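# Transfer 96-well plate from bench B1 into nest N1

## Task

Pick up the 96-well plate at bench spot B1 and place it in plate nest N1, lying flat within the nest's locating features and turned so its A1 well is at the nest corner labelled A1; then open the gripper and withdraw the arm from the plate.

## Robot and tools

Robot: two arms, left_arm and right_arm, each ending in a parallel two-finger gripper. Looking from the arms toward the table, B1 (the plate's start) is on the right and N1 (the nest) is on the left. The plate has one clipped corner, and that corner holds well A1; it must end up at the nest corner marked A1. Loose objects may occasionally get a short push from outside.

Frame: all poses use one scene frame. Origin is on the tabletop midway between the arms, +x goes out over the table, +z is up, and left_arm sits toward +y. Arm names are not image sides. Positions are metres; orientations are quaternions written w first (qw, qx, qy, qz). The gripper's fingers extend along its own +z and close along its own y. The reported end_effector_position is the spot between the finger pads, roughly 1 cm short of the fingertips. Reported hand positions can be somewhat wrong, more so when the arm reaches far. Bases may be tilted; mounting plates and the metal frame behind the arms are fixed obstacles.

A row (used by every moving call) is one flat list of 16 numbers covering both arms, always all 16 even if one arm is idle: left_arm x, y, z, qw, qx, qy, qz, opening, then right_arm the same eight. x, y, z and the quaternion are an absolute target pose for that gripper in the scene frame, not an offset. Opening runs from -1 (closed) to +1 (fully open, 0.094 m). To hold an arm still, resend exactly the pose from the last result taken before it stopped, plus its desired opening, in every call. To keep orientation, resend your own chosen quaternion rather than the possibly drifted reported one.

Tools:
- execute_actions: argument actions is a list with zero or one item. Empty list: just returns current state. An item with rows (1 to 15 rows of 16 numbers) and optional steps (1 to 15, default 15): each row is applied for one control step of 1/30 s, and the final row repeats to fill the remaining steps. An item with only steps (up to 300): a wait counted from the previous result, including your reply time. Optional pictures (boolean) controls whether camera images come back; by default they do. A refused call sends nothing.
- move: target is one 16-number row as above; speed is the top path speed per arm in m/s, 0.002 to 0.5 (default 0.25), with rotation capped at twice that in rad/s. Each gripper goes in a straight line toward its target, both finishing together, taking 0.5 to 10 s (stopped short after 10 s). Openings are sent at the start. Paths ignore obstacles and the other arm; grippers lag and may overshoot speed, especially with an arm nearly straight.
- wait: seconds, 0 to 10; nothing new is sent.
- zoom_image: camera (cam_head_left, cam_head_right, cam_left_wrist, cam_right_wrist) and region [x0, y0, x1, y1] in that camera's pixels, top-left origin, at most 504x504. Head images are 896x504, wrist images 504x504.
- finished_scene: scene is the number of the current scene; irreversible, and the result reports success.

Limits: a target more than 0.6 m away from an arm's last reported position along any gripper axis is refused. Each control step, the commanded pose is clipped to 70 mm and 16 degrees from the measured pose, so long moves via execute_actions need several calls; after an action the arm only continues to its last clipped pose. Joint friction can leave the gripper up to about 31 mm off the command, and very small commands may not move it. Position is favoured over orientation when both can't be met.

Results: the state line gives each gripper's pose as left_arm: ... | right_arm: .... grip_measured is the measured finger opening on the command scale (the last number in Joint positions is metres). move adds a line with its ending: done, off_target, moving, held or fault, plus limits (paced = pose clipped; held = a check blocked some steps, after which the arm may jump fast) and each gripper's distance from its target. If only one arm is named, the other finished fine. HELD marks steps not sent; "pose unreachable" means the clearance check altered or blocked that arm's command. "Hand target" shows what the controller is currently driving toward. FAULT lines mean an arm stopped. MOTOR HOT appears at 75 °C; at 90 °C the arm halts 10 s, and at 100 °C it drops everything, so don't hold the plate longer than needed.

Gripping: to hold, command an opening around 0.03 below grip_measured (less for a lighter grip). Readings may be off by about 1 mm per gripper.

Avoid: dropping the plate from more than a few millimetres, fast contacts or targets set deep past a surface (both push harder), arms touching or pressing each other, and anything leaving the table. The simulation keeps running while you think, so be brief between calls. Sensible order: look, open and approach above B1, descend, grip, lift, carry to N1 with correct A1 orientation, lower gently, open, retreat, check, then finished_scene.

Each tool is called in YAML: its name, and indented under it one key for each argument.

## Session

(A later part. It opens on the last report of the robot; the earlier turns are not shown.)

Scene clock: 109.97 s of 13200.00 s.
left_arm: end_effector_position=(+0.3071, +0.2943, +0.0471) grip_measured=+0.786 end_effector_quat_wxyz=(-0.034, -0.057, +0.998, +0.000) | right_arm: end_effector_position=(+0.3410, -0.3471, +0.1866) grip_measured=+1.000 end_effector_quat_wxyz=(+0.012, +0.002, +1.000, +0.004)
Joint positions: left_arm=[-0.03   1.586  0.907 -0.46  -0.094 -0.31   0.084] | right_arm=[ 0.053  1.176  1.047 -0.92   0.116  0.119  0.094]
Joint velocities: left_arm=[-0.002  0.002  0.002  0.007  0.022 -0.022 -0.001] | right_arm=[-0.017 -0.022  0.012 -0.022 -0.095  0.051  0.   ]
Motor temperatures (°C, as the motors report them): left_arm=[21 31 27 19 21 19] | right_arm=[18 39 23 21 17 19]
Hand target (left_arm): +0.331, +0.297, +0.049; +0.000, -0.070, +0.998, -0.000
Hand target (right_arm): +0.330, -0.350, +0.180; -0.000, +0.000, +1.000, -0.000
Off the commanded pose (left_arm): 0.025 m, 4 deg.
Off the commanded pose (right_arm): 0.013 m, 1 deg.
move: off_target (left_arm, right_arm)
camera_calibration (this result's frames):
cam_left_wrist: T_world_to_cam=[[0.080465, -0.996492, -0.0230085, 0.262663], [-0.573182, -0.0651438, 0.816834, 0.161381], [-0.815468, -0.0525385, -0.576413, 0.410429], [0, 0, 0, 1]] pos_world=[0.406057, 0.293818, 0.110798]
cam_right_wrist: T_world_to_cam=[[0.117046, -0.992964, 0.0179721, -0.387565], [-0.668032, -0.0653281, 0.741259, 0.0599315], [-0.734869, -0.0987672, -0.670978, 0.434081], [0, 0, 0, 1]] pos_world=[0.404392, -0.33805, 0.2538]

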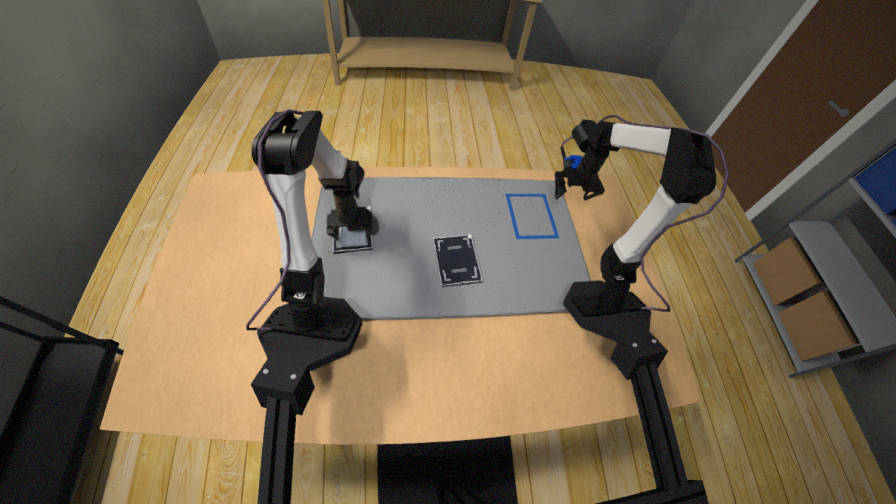

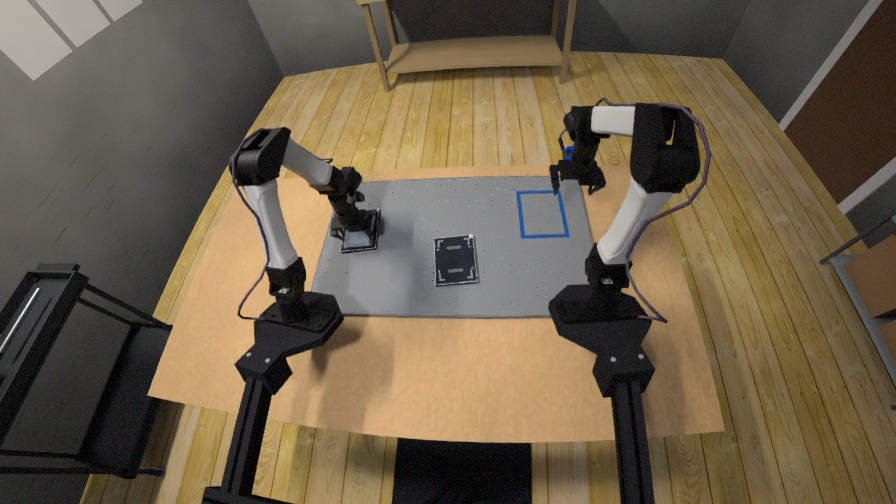

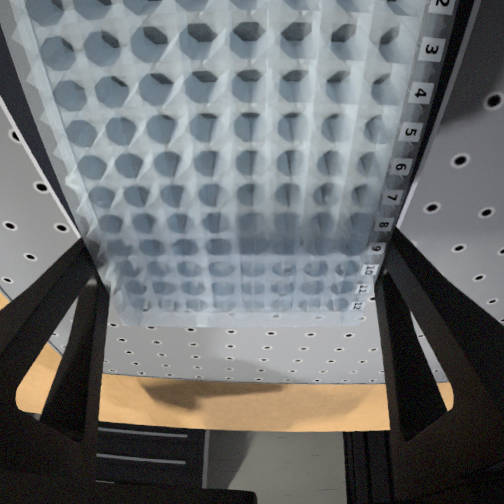

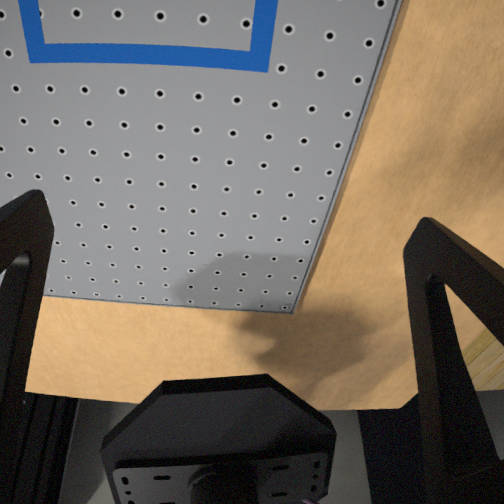

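move:
  target: [0.30,0.294,0.10,0,-0.07,0.9975,0,0.7,0.33,-0.35,0.18,0,0,1,0,1]
  speed: 0.08

move:
  target: [0.325,0.295,0.036,0,-0.07,0.9975,0,0.7,0.33,-0.35,0.18,0,0,1,0,1]
  speed: 0.05

zoom_image:
  camera: "cam_head_left"
  region: [310,190,400,270]

zoom_image:
  camera: "cam_head_right"
  region: [320,190,410,270]

Scene clock: 114.50 s of 13200.00 s.
left_arm: end_effector_position=(+0.3094, +0.2939, +0.0992) grip_measured=+0.786 end_effector_quat_wxyz=(+0.008, -0.070, +0.997, -0.005) | right_arm: end_effector_position=(+0.3410, -0.3471, +0.1866) grip_measured=+1.000 end_effector_quat_wxyz=(+0.012, +0.002, +1.000, +0.004)
Joint positions: left_arm=[-0.06   1.372  0.873 -0.558 -0.119 -0.354  0.084] | right_arm=[ 0.053  1.176  1.047 -0.92   0.116  0.119  0.094]
Joint velocities: left_arm=[-0.027 -0.002 -0.012  0.022 -0.007 -0.037  0.001] | right_arm=[ 0.007 -0.002 -0.002  0.007 -0.066 -0.022  0.   ]
Motor temperatures (°C, as the motors report them): left_arm=[21 30 27 19 21 19] | right_arm=[18 38 23 21 17 19]
Hand target (left_arm): +0.301, +0.294, +0.100; +0.000, -0.069, +0.998, -0.000
Hand target (right_arm): +0.330, -0.350, +0.180; -0.000, +0.000, +1.000, -0.000
Off the commanded pose (left_arm): 0.009 m, 1 deg.
Off the commanded pose (right_arm): 0.013 m, 1 deg.
After step 90, 0.40 s passed at rest.
move: off_target (right_arm)
camera_calibration (this result's frames):
cam_left_wrist: T_world_to_cam=[[0.107794, -0.994122, -0.0100917, 0.252838], [-0.637624, -0.0769194, 0.766498, 0.148443], [-0.762769, -0.076189, -0.642167, 0.439471], [0, 0, 0, 1]] pos_world=[0.402611, 0.296253, 0.170984]
cam_right_wrist: T_world_to_cam=[[0.117046, -0.992964, 0.0179721, -0.387565], [-0.668032, -0.0653281, 0.741259, 0.0599315], [-0.734869, -0.0987672, -0.670978, 0.434081], [0, 0, 0, 1]] pos_world=[0.404392, -0.33805, 0.2538]

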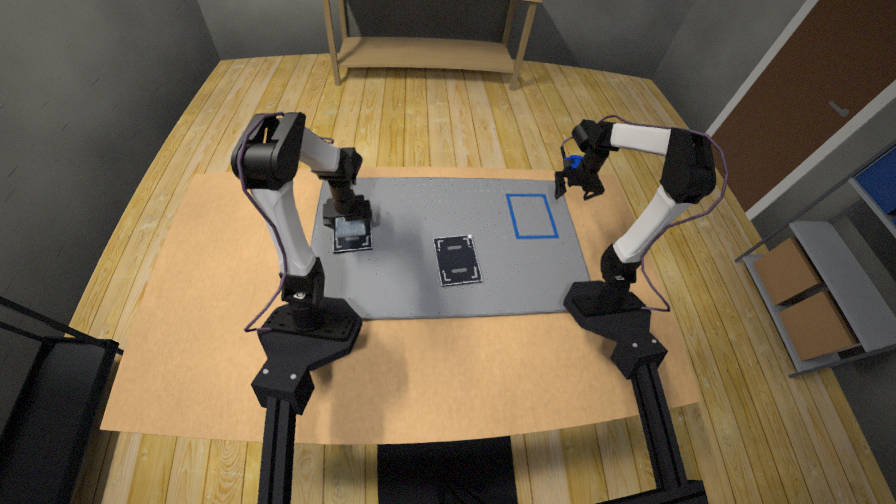

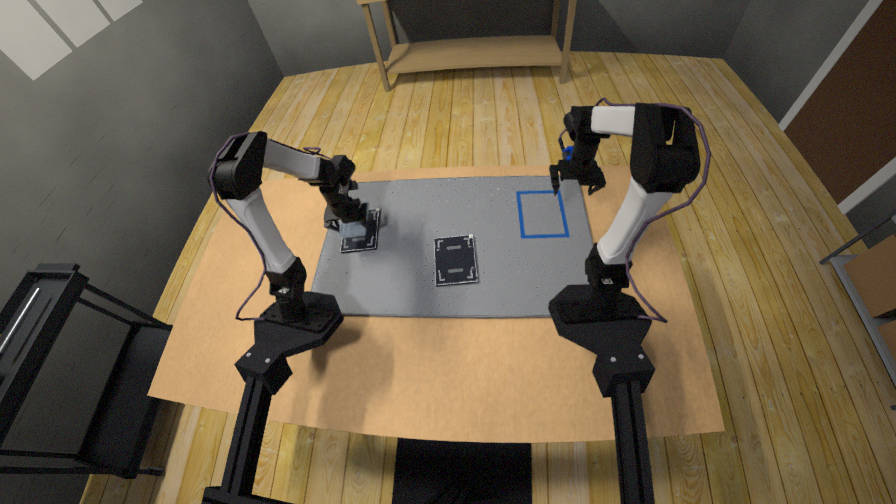

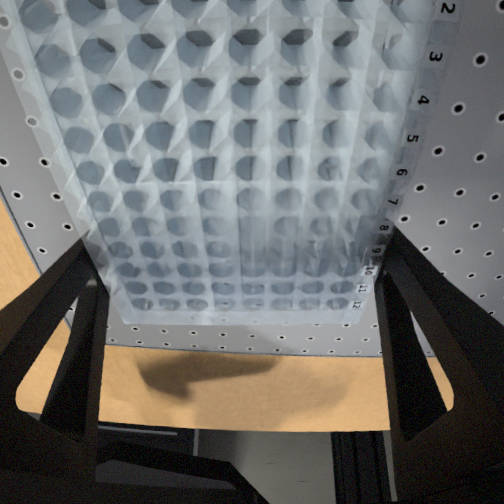

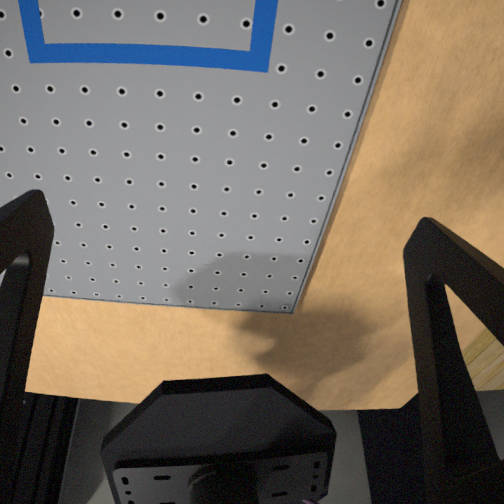

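Scene clock: 116.13 s of 13200.00 s.
left_arm: end_effector_position=(+0.3104, +0.2968, +0.0389) grip_measured=+0.786 end_effector_quat_wxyz=(-0.017, -0.071, +0.997, +0.007) | right_arm: end_effector_position=(+0.3410, -0.3471, +0.1866) grip_measured=+1.000 end_effector_quat_wxyz=(+0.012, +0.002, +1.000, +0.004)
Joint positions: left_arm=[-0.029  1.601  0.884 -0.391 -0.115 -0.334  0.084] | right_arm=[ 0.053  1.176  1.047 -0.92   0.116  0.119  0.094]
Joint velocities: left_arm=[-0.007 -0.007  0.002 -0.081 -0.066 -0.007 -0.   ] | right_arm=[-0.027  0.007 -0.017  0.007 -0.022  0.007  0.   ]
Motor temperatures (°C, as the motors report them): left_arm=[21 30 27 19 21 19] | right_arm=[18 38 23 21 17 19]
Hand target (left_arm): +0.324, +0.295, +0.036; +0.000, -0.070, +0.998, +0.000
Hand target (right_arm): +0.330, -0.350, +0.180; -0.000, +0.000, +1.000, -0.000
Off the commanded pose (left_arm): 0.015 m, 2 deg.
Off the commanded pose (right_arm): 0.013 m, 1 deg.
move: off_target (left_arm, right_arm)
camera_calibration (this result's frames):
cam_left_wrist: T_world_to_cam=[[0.108147, -0.993475, -0.0362208, 0.255715], [-0.597754, -0.0940962, 0.796139, 0.187107], [-0.794352, -0.0644491, -0.604029, 0.406598], [0, 0, 0, 1]] pos_world=[0.407171, 0.297858, 0.105896]
cam_right_wrist: T_world_to_cam=[[0.117046, -0.992964, 0.0179721, -0.387565], [-0.668032, -0.0653281, 0.741259, 0.0599315], [-0.734869, -0.0987672, -0.670978, 0.434081], [0, 0, 0, 1]] pos_world=[0.404392, -0.33805, 0.2538]

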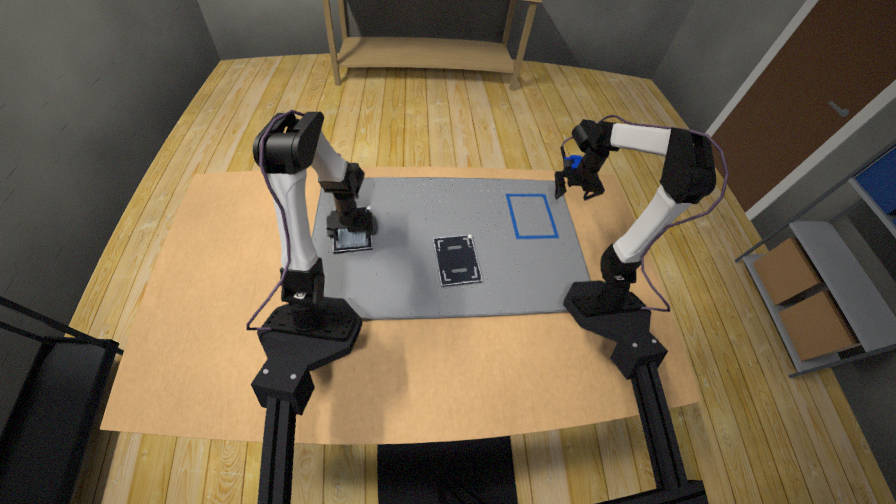

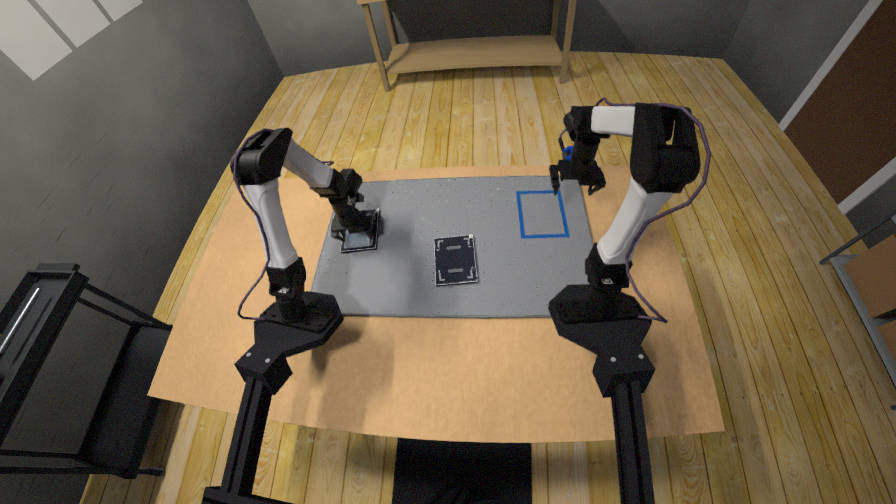

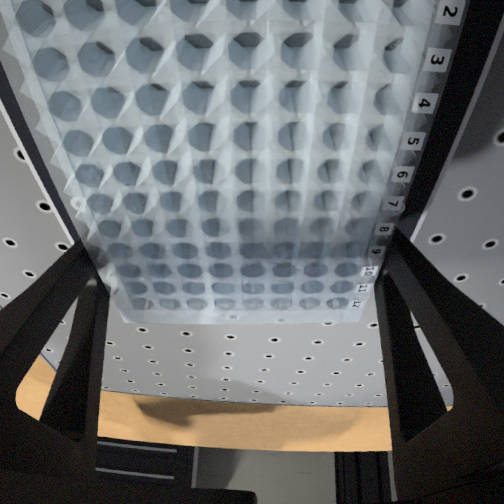

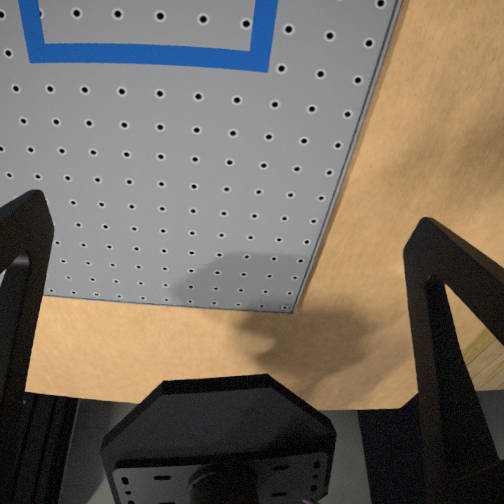

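Region (310, 190, 400, 270) of cam_head_left's 896x504 image, scaled by 5.600, with more detail than that image has.

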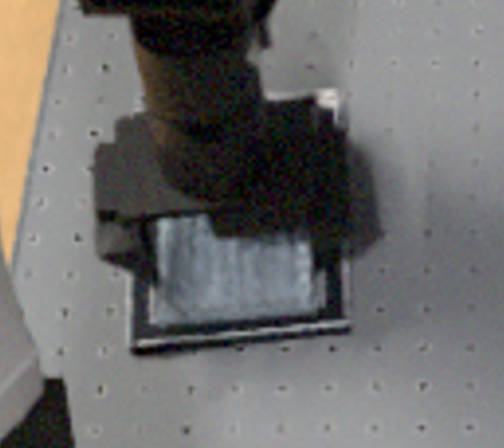

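Region (320, 190, 410, 270) of cam_head_right's 896x504 image, scaled by 5.600, with more detail than that image has.

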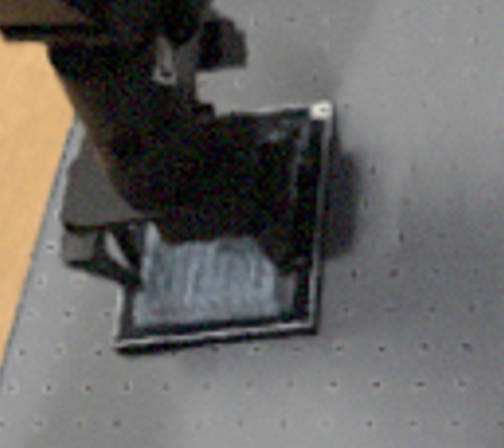

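move:
  target: [0.325,0.290,0.030,0,-0.07,0.9975,0,0.7,0.33,-0.35,0.18,0,0,1,0,1]
  speed: 0.01

Scene clock: 121.13 s of 13200.00 s.
left_arm: end_effector_position=(+0.3102, +0.2968, +0.0385) grip_measured=+0.786 end_effector_quat_wxyz=(-0.017, -0.071, +0.997, +0.007) | right_arm: end_effector_position=(+0.3410, -0.3471, +0.1866) grip_measured=+1.000 end_effector_quat_wxyz=(+0.012, +0.002, +1.000, +0.004)
Joint positions: left_arm=[-0.029  1.603  0.884 -0.39  -0.115 -0.334  0.084] | right_arm=[ 0.053  1.176  1.047 -0.92   0.116  0.119  0.094]
Joint velocities: left_arm=[-0.012  0.007 -0.002 -0.051 -0.037  0.007  0.001] | right_arm=[-0.007  0.002  0.002 -0.037  0.037 -0.066  0.   ]
Motor temperatures (°C, as the motors report them): left_arm=[21 30 27 19 21 19] | right_arm=[18 38 23 21 17 19]
Hand target (left_arm): +0.324, +0.290, +0.031; +0.000, -0.070, +0.998, -0.000
Hand target (right_arm): +0.330, -0.350, +0.180; -0.000, +0.000, +1.000, -0.000
Off the commanded pose (left_arm): 0.018 m, 2 deg.
Off the commanded pose (right_arm): 0.013 m, 1 deg.
move: off_target (left_arm, right_arm)
camera_calibration (this result's frames):
cam_left_wrist: T_world_to_cam=[[0.108037, -0.993479, -0.036442, 0.255747], [-0.597168, -0.0941592, 0.79657, 0.187154], [-0.794807, -0.0642974, -0.603447, 0.406293], [0, 0, 0, 1]] pos_world=[0.407057, 0.297825, 0.105414]
cam_right_wrist: T_world_to_cam=[[0.117046, -0.992964, 0.0179721, -0.387565], [-0.668032, -0.0653281, 0.741259, 0.0599315], [-0.734869, -0.0987672, -0.670978, 0.434081], [0, 0, 0, 1]] pos_world=[0.404392, -0.33805, 0.2538]

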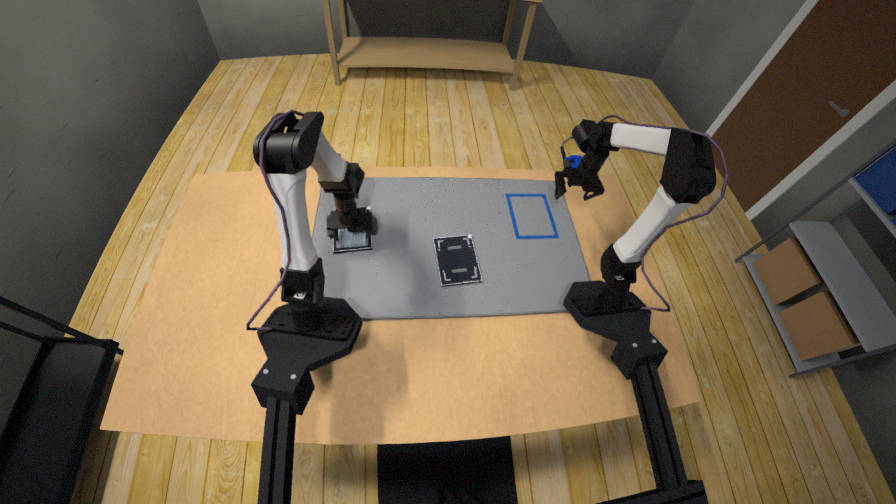

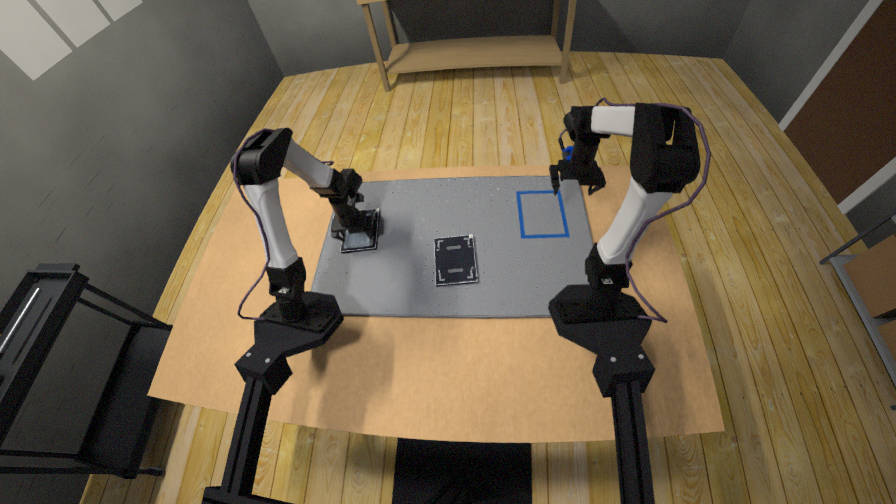

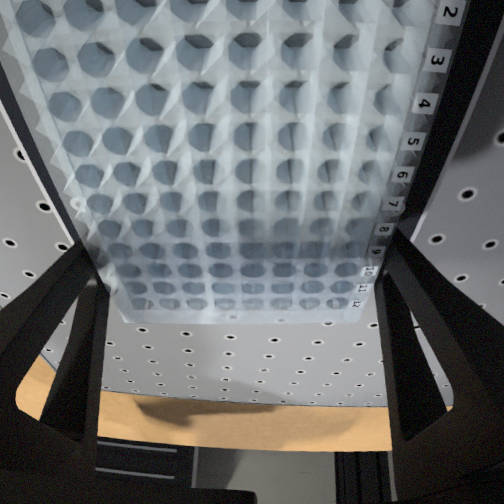

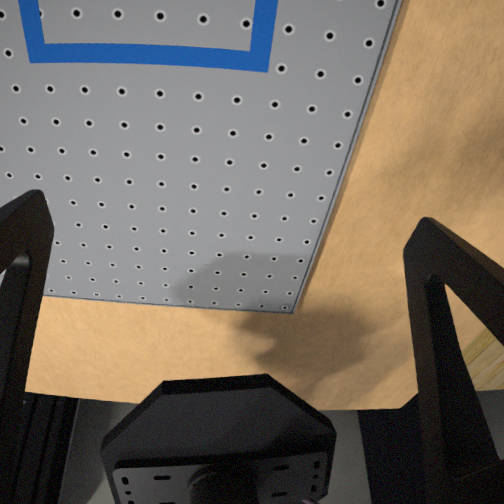

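Fix y first with a bigger offset.

move:
  target: [0.325,0.284,0.030,0,-0.07,0.9975,0,0.7,0.33,-0.35,0.18,0,0,1,0,1]
  speed: 0.01

Scene clock: 124.60 s of 13200.00 s.
left_arm: end_effector_position=(+0.3107, +0.2962, +0.0390) grip_measured=+0.786 end_effector_quat_wxyz=(-0.019, -0.072, +0.997, +0.013) | right_arm: end_effector_position=(+0.3410, -0.3471, +0.1866) grip_measured=+1.000 end_effector_quat_wxyz=(+0.012, +0.002, +1.000, +0.004)
Joint positions: left_arm=[-0.037  1.607  0.894 -0.403 -0.129 -0.344  0.084] | right_arm=[ 0.053  1.176  1.047 -0.92   0.116  0.119  0.094]
Joint velocities: left_arm=[ 0.012  0.007 -0.007 -0.007  0.037  0.066 -0.   ] | right_arm=[-0.007 -0.007 -0.002 -0.037  0.037 -0.037  0.   ]
Motor temperatures (°C, as the motors report them): left_arm=[21 29 27 19 21 19] | right_arm=[18 38 23 21 17 19]
Hand target (left_arm): +0.324, +0.284, +0.031; -0.000, -0.070, +0.998, -0.000
Hand target (right_arm): +0.330, -0.350, +0.180; -0.000, +0.000, +1.000, -0.000
Off the commanded pose (left_arm): 0.021 m, 3 deg.
Off the commanded pose (right_arm): 0.013 m, 1 deg.
move: off_target (left_arm, right_arm)
camera_calibration (this result's frames):
cam_left_wrist: T_world_to_cam=[[0.109043, -0.992828, -0.0490149, 0.255166], [-0.593897, -0.10461, 0.797711, 0.189018], [-0.797117, -0.0578748, -0.601045, 0.405641], [0, 0, 0, 1]] pos_world=[0.407777, 0.296585, 0.105533]
cam_right_wrist: T_world_to_cam=[[0.117046, -0.992964, 0.0179721, -0.387565], [-0.668032, -0.0653281, 0.741259, 0.0599315], [-0.734869, -0.0987672, -0.670978, 0.434081], [0, 0, 0, 1]] pos_world=[0.404392, -0.33805, 0.2538]

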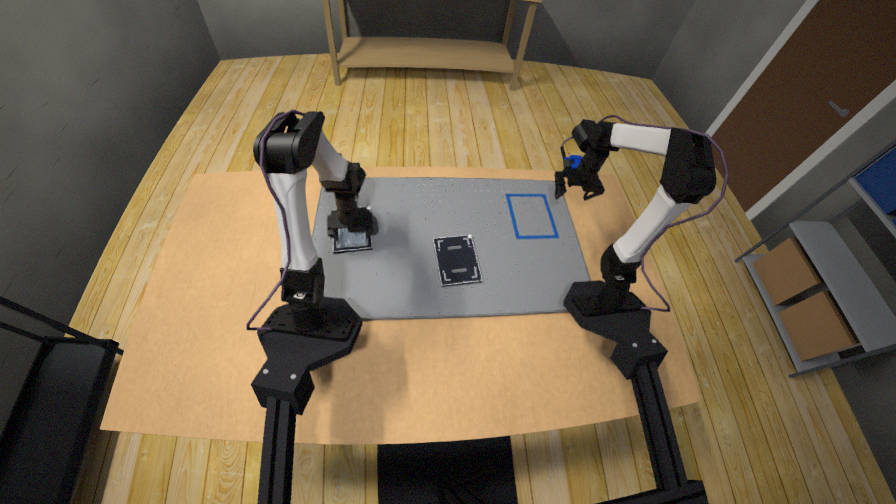

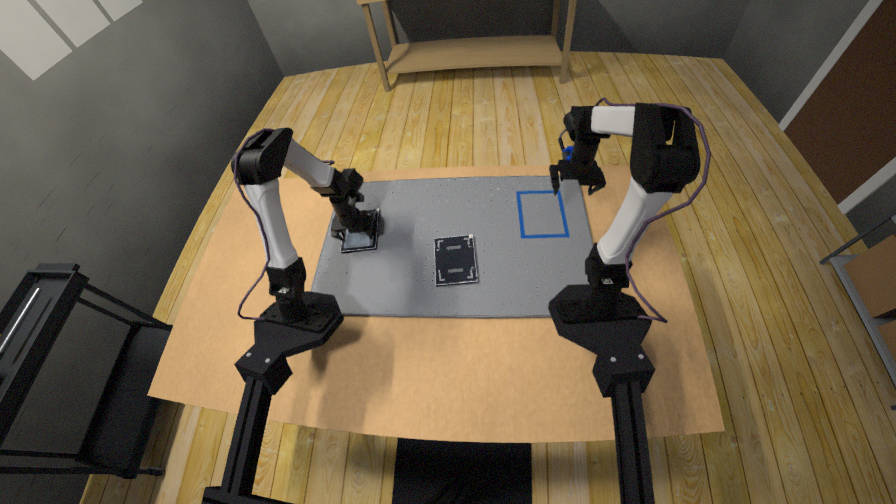

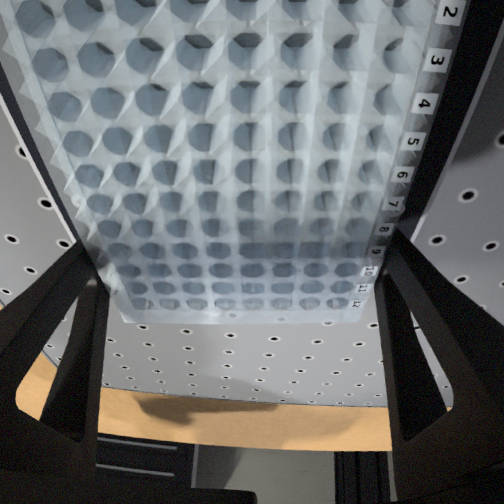

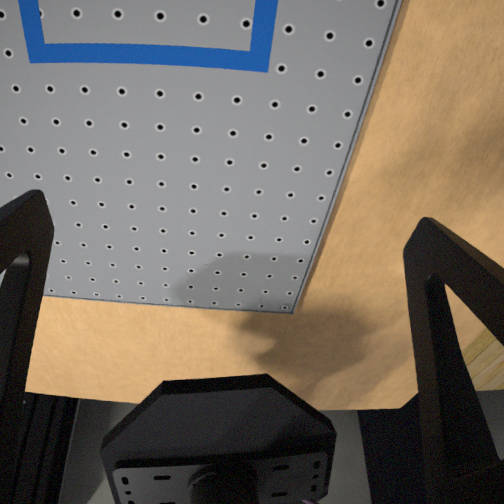

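move:
  target: [0.30,0.288,0.10,0,-0.07,0.9975,0,0.7,0.33,-0.35,0.18,0,0,1,0,1]
  speed: 0.08

move:
  target: [0.326,0.292,0.035,0,-0.07,0.9975,0,0.7,0.33,-0.35,0.18,0,0,1,0,1]
  speed: 0.05

Scene clock: 128.83 s of 13200.00 s.
left_arm: end_effector_position=(+0.3085, +0.2877, +0.0989) grip_measured=+0.786 end_effector_quat_wxyz=(+0.006, -0.070, +0.998, -0.005) | right_arm: end_effector_position=(+0.3410, -0.3471, +0.1866) grip_measured=+1.000 end_effector_quat_wxyz=(+0.012, +0.002, +1.000, +0.004)
Joint positions: left_arm=[-0.085  1.38   0.878 -0.561 -0.131 -0.376  0.084] | right_arm=[ 0.053  1.176  1.047 -0.92   0.116  0.119  0.094]
Joint velocities: left_arm=[ 0.012 -0.007 -0.002 -0.051  0.051 -0.022 -0.001] | right_arm=[-0.017 -0.032  0.002  0.037 -0.066 -0.066  0.   ]
Motor temperatures (°C, as the motors report them): left_arm=[21 29 27 20 21 19] | right_arm=[18 38 23 21 17 19]
Hand target (left_arm): +0.300, +0.288, +0.100; -0.001, -0.069, +0.998, -0.000
Hand target (right_arm): +0.330, -0.350, +0.180; -0.000, +0.000, +1.000, -0.000
Off the commanded pose (left_arm): 0.009 m, 1 deg.
Off the commanded pose (right_arm): 0.013 m, 1 deg.
move: off_target (right_arm)
camera_calibration (this result's frames):
cam_left_wrist: T_world_to_cam=[[0.107644, -0.994129, -0.0109759, 0.24696], [-0.635355, -0.077279, 0.768344, 0.146863], [-0.764681, -0.0757339, -0.639943, 0.438377], [0, 0, 0, 1]] pos_world=[0.401945, 0.29006, 0.170406]
cam_right_wrist: T_world_to_cam=[[0.117046, -0.992964, 0.0179721, -0.387565], [-0.668032, -0.0653281, 0.741259, 0.0599315], [-0.734869, -0.0987672, -0.670978, 0.434081], [0, 0, 0, 1]] pos_world=[0.404392, -0.33805, 0.2538]

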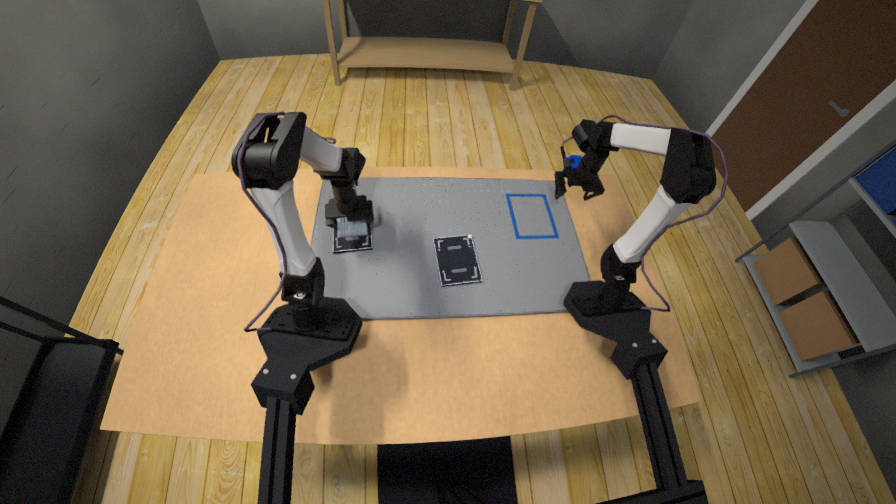

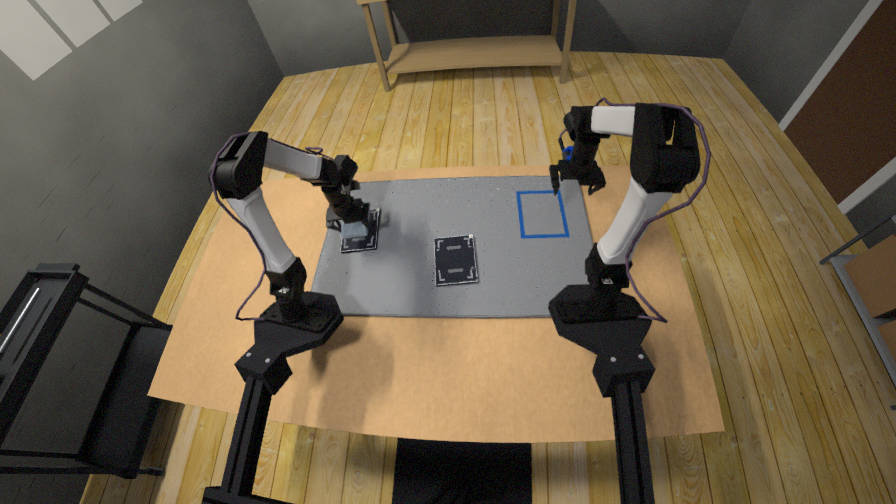

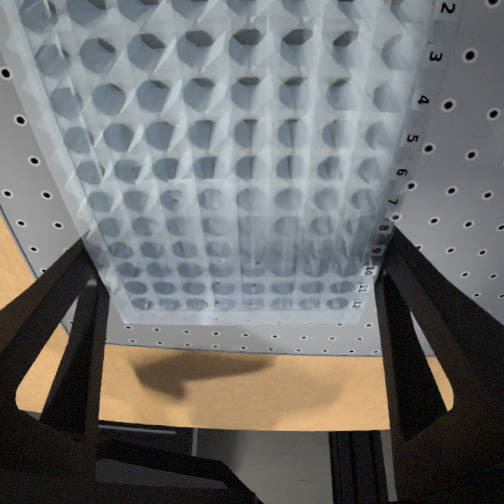

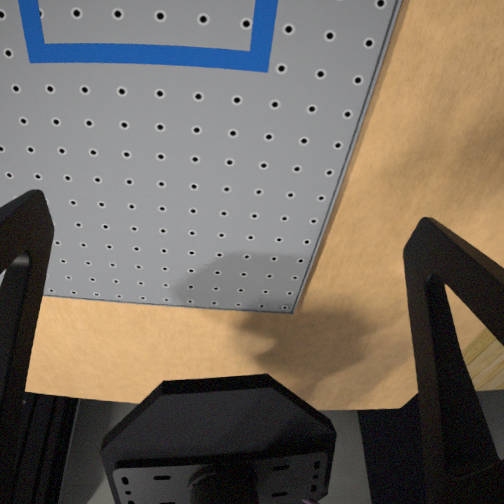

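Scene clock: 130.43 s of 13200.00 s.
left_arm: end_effector_position=(+0.3115, +0.2922, +0.0373) grip_measured=+0.786 end_effector_quat_wxyz=(-0.017, -0.068, +0.998, +0.006) | right_arm: end_effector_position=(+0.3410, -0.3471, +0.1866) grip_measured=+1.000 end_effector_quat_wxyz=(+0.012, +0.002, +1.000, +0.004)
Joint positions: left_arm=[-0.042  1.613  0.892 -0.388 -0.117 -0.34   0.084] | right_arm=[ 0.053  1.176  1.047 -0.92   0.116  0.119  0.094]
Joint velocities: left_arm=[ 0.007 -0.002 -0.012  0.022 -0.051  0.037 -0.   ] | right_arm=[-0.022 -0.002 -0.017 -0.051  0.007  0.007  0.   ]
Motor temperatures (°C, as the motors report them): left_arm=[21 29 27 20 21 19] | right_arm=[18 38 23 21 17 19]
Hand target (left_arm): +0.325, +0.292, +0.035; +0.000, -0.070, +0.998, -0.000
Hand target (right_arm): +0.330, -0.350, +0.180; -0.000, +0.000, +1.000, -0.000
Off the commanded pose (left_arm): 0.015 m, 2 deg.
Off the commanded pose (right_arm): 0.013 m, 1 deg.
move: off_target (left_arm, right_arm)
camera_calibration (this result's frames):
cam_left_wrist: T_world_to_cam=[[0.102726, -0.99416, -0.0330694, 0.252742], [-0.598171, -0.0883028, 0.796488, 0.187008], [-0.794757, -0.0620387, -0.603749, 0.405577], [0, 0, 0, 1]] pos_world=[0.408235, 0.29294, 0.104275]
cam_right_wrist: T_world_to_cam=[[0.117046, -0.992964, 0.0179721, -0.387565], [-0.668032, -0.0653281, 0.741259, 0.0599315], [-0.734869, -0.0987672, -0.670978, 0.434081], [0, 0, 0, 1]] pos_world=[0.404392, -0.33805, 0.2538]

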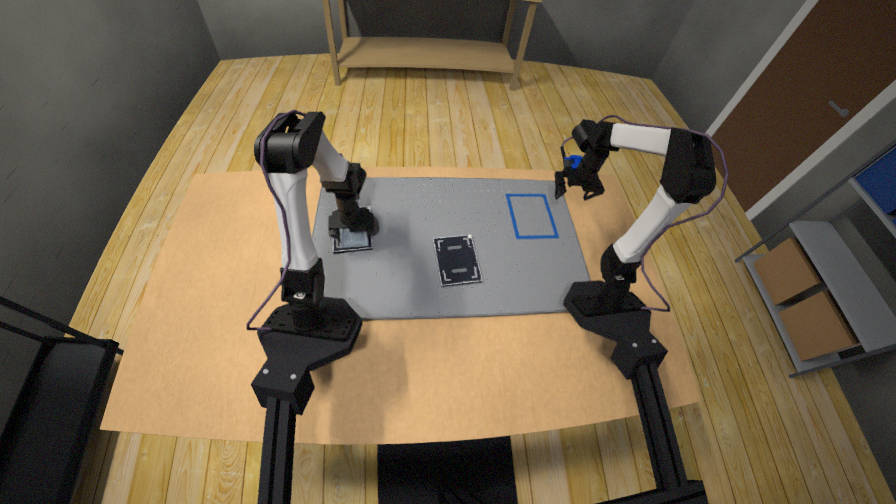

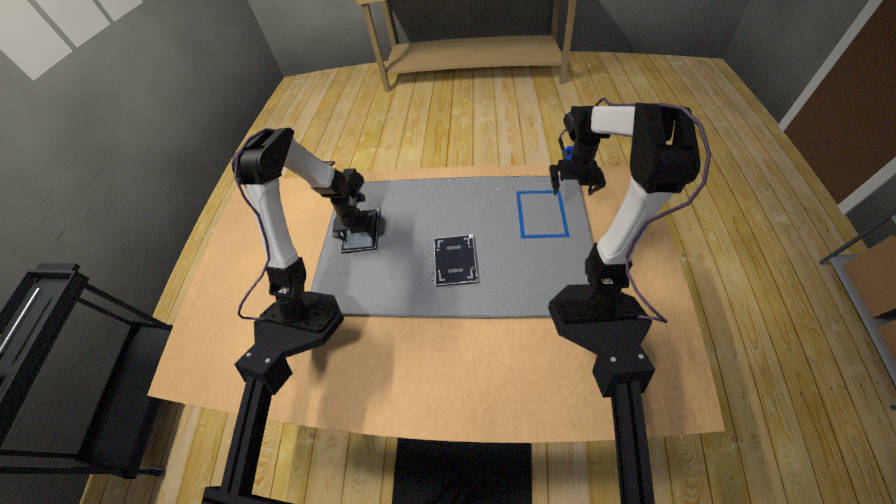

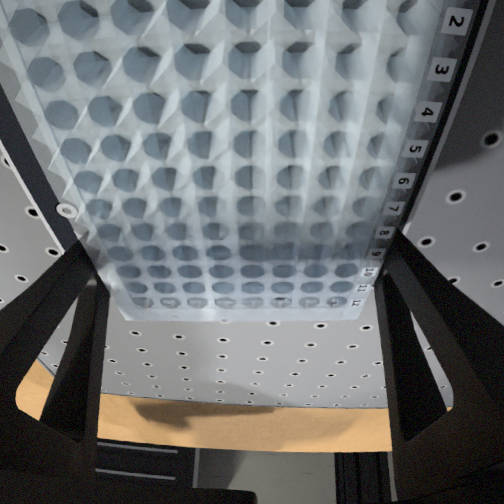

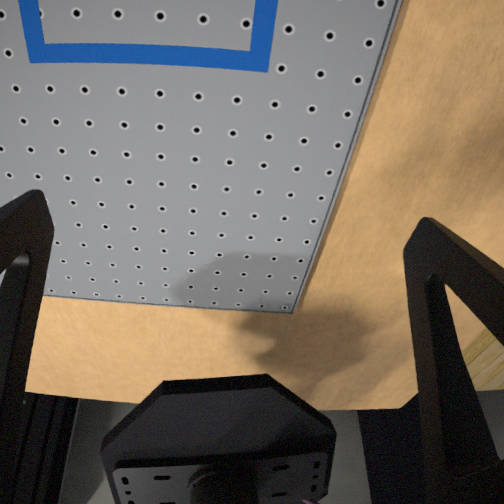

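zoom_image:
  camera: "cam_head_right"
  region: [320,190,410,270]

zoom_image:
  camera: "cam_head_left"
  region: [310,190,400,270]

Region (320, 190, 410, 270) of cam_head_right's 896x504 image, scaled by 5.600, with more detail than that image has.

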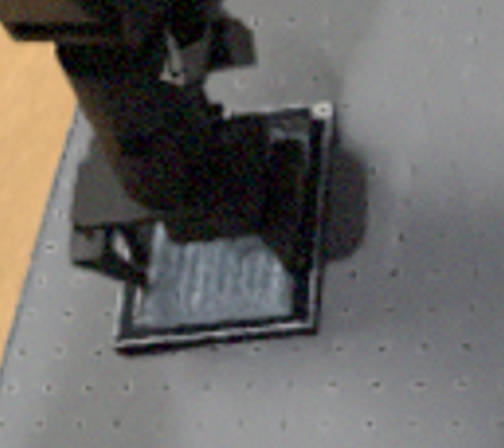

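Region (310, 190, 400, 270) of cam_head_left's 896x504 image, scaled by 5.600, with more detail than that image has.

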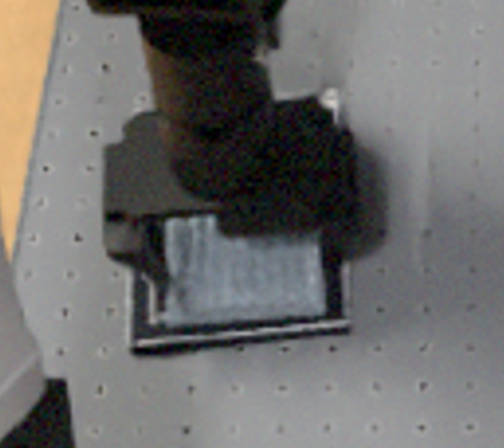

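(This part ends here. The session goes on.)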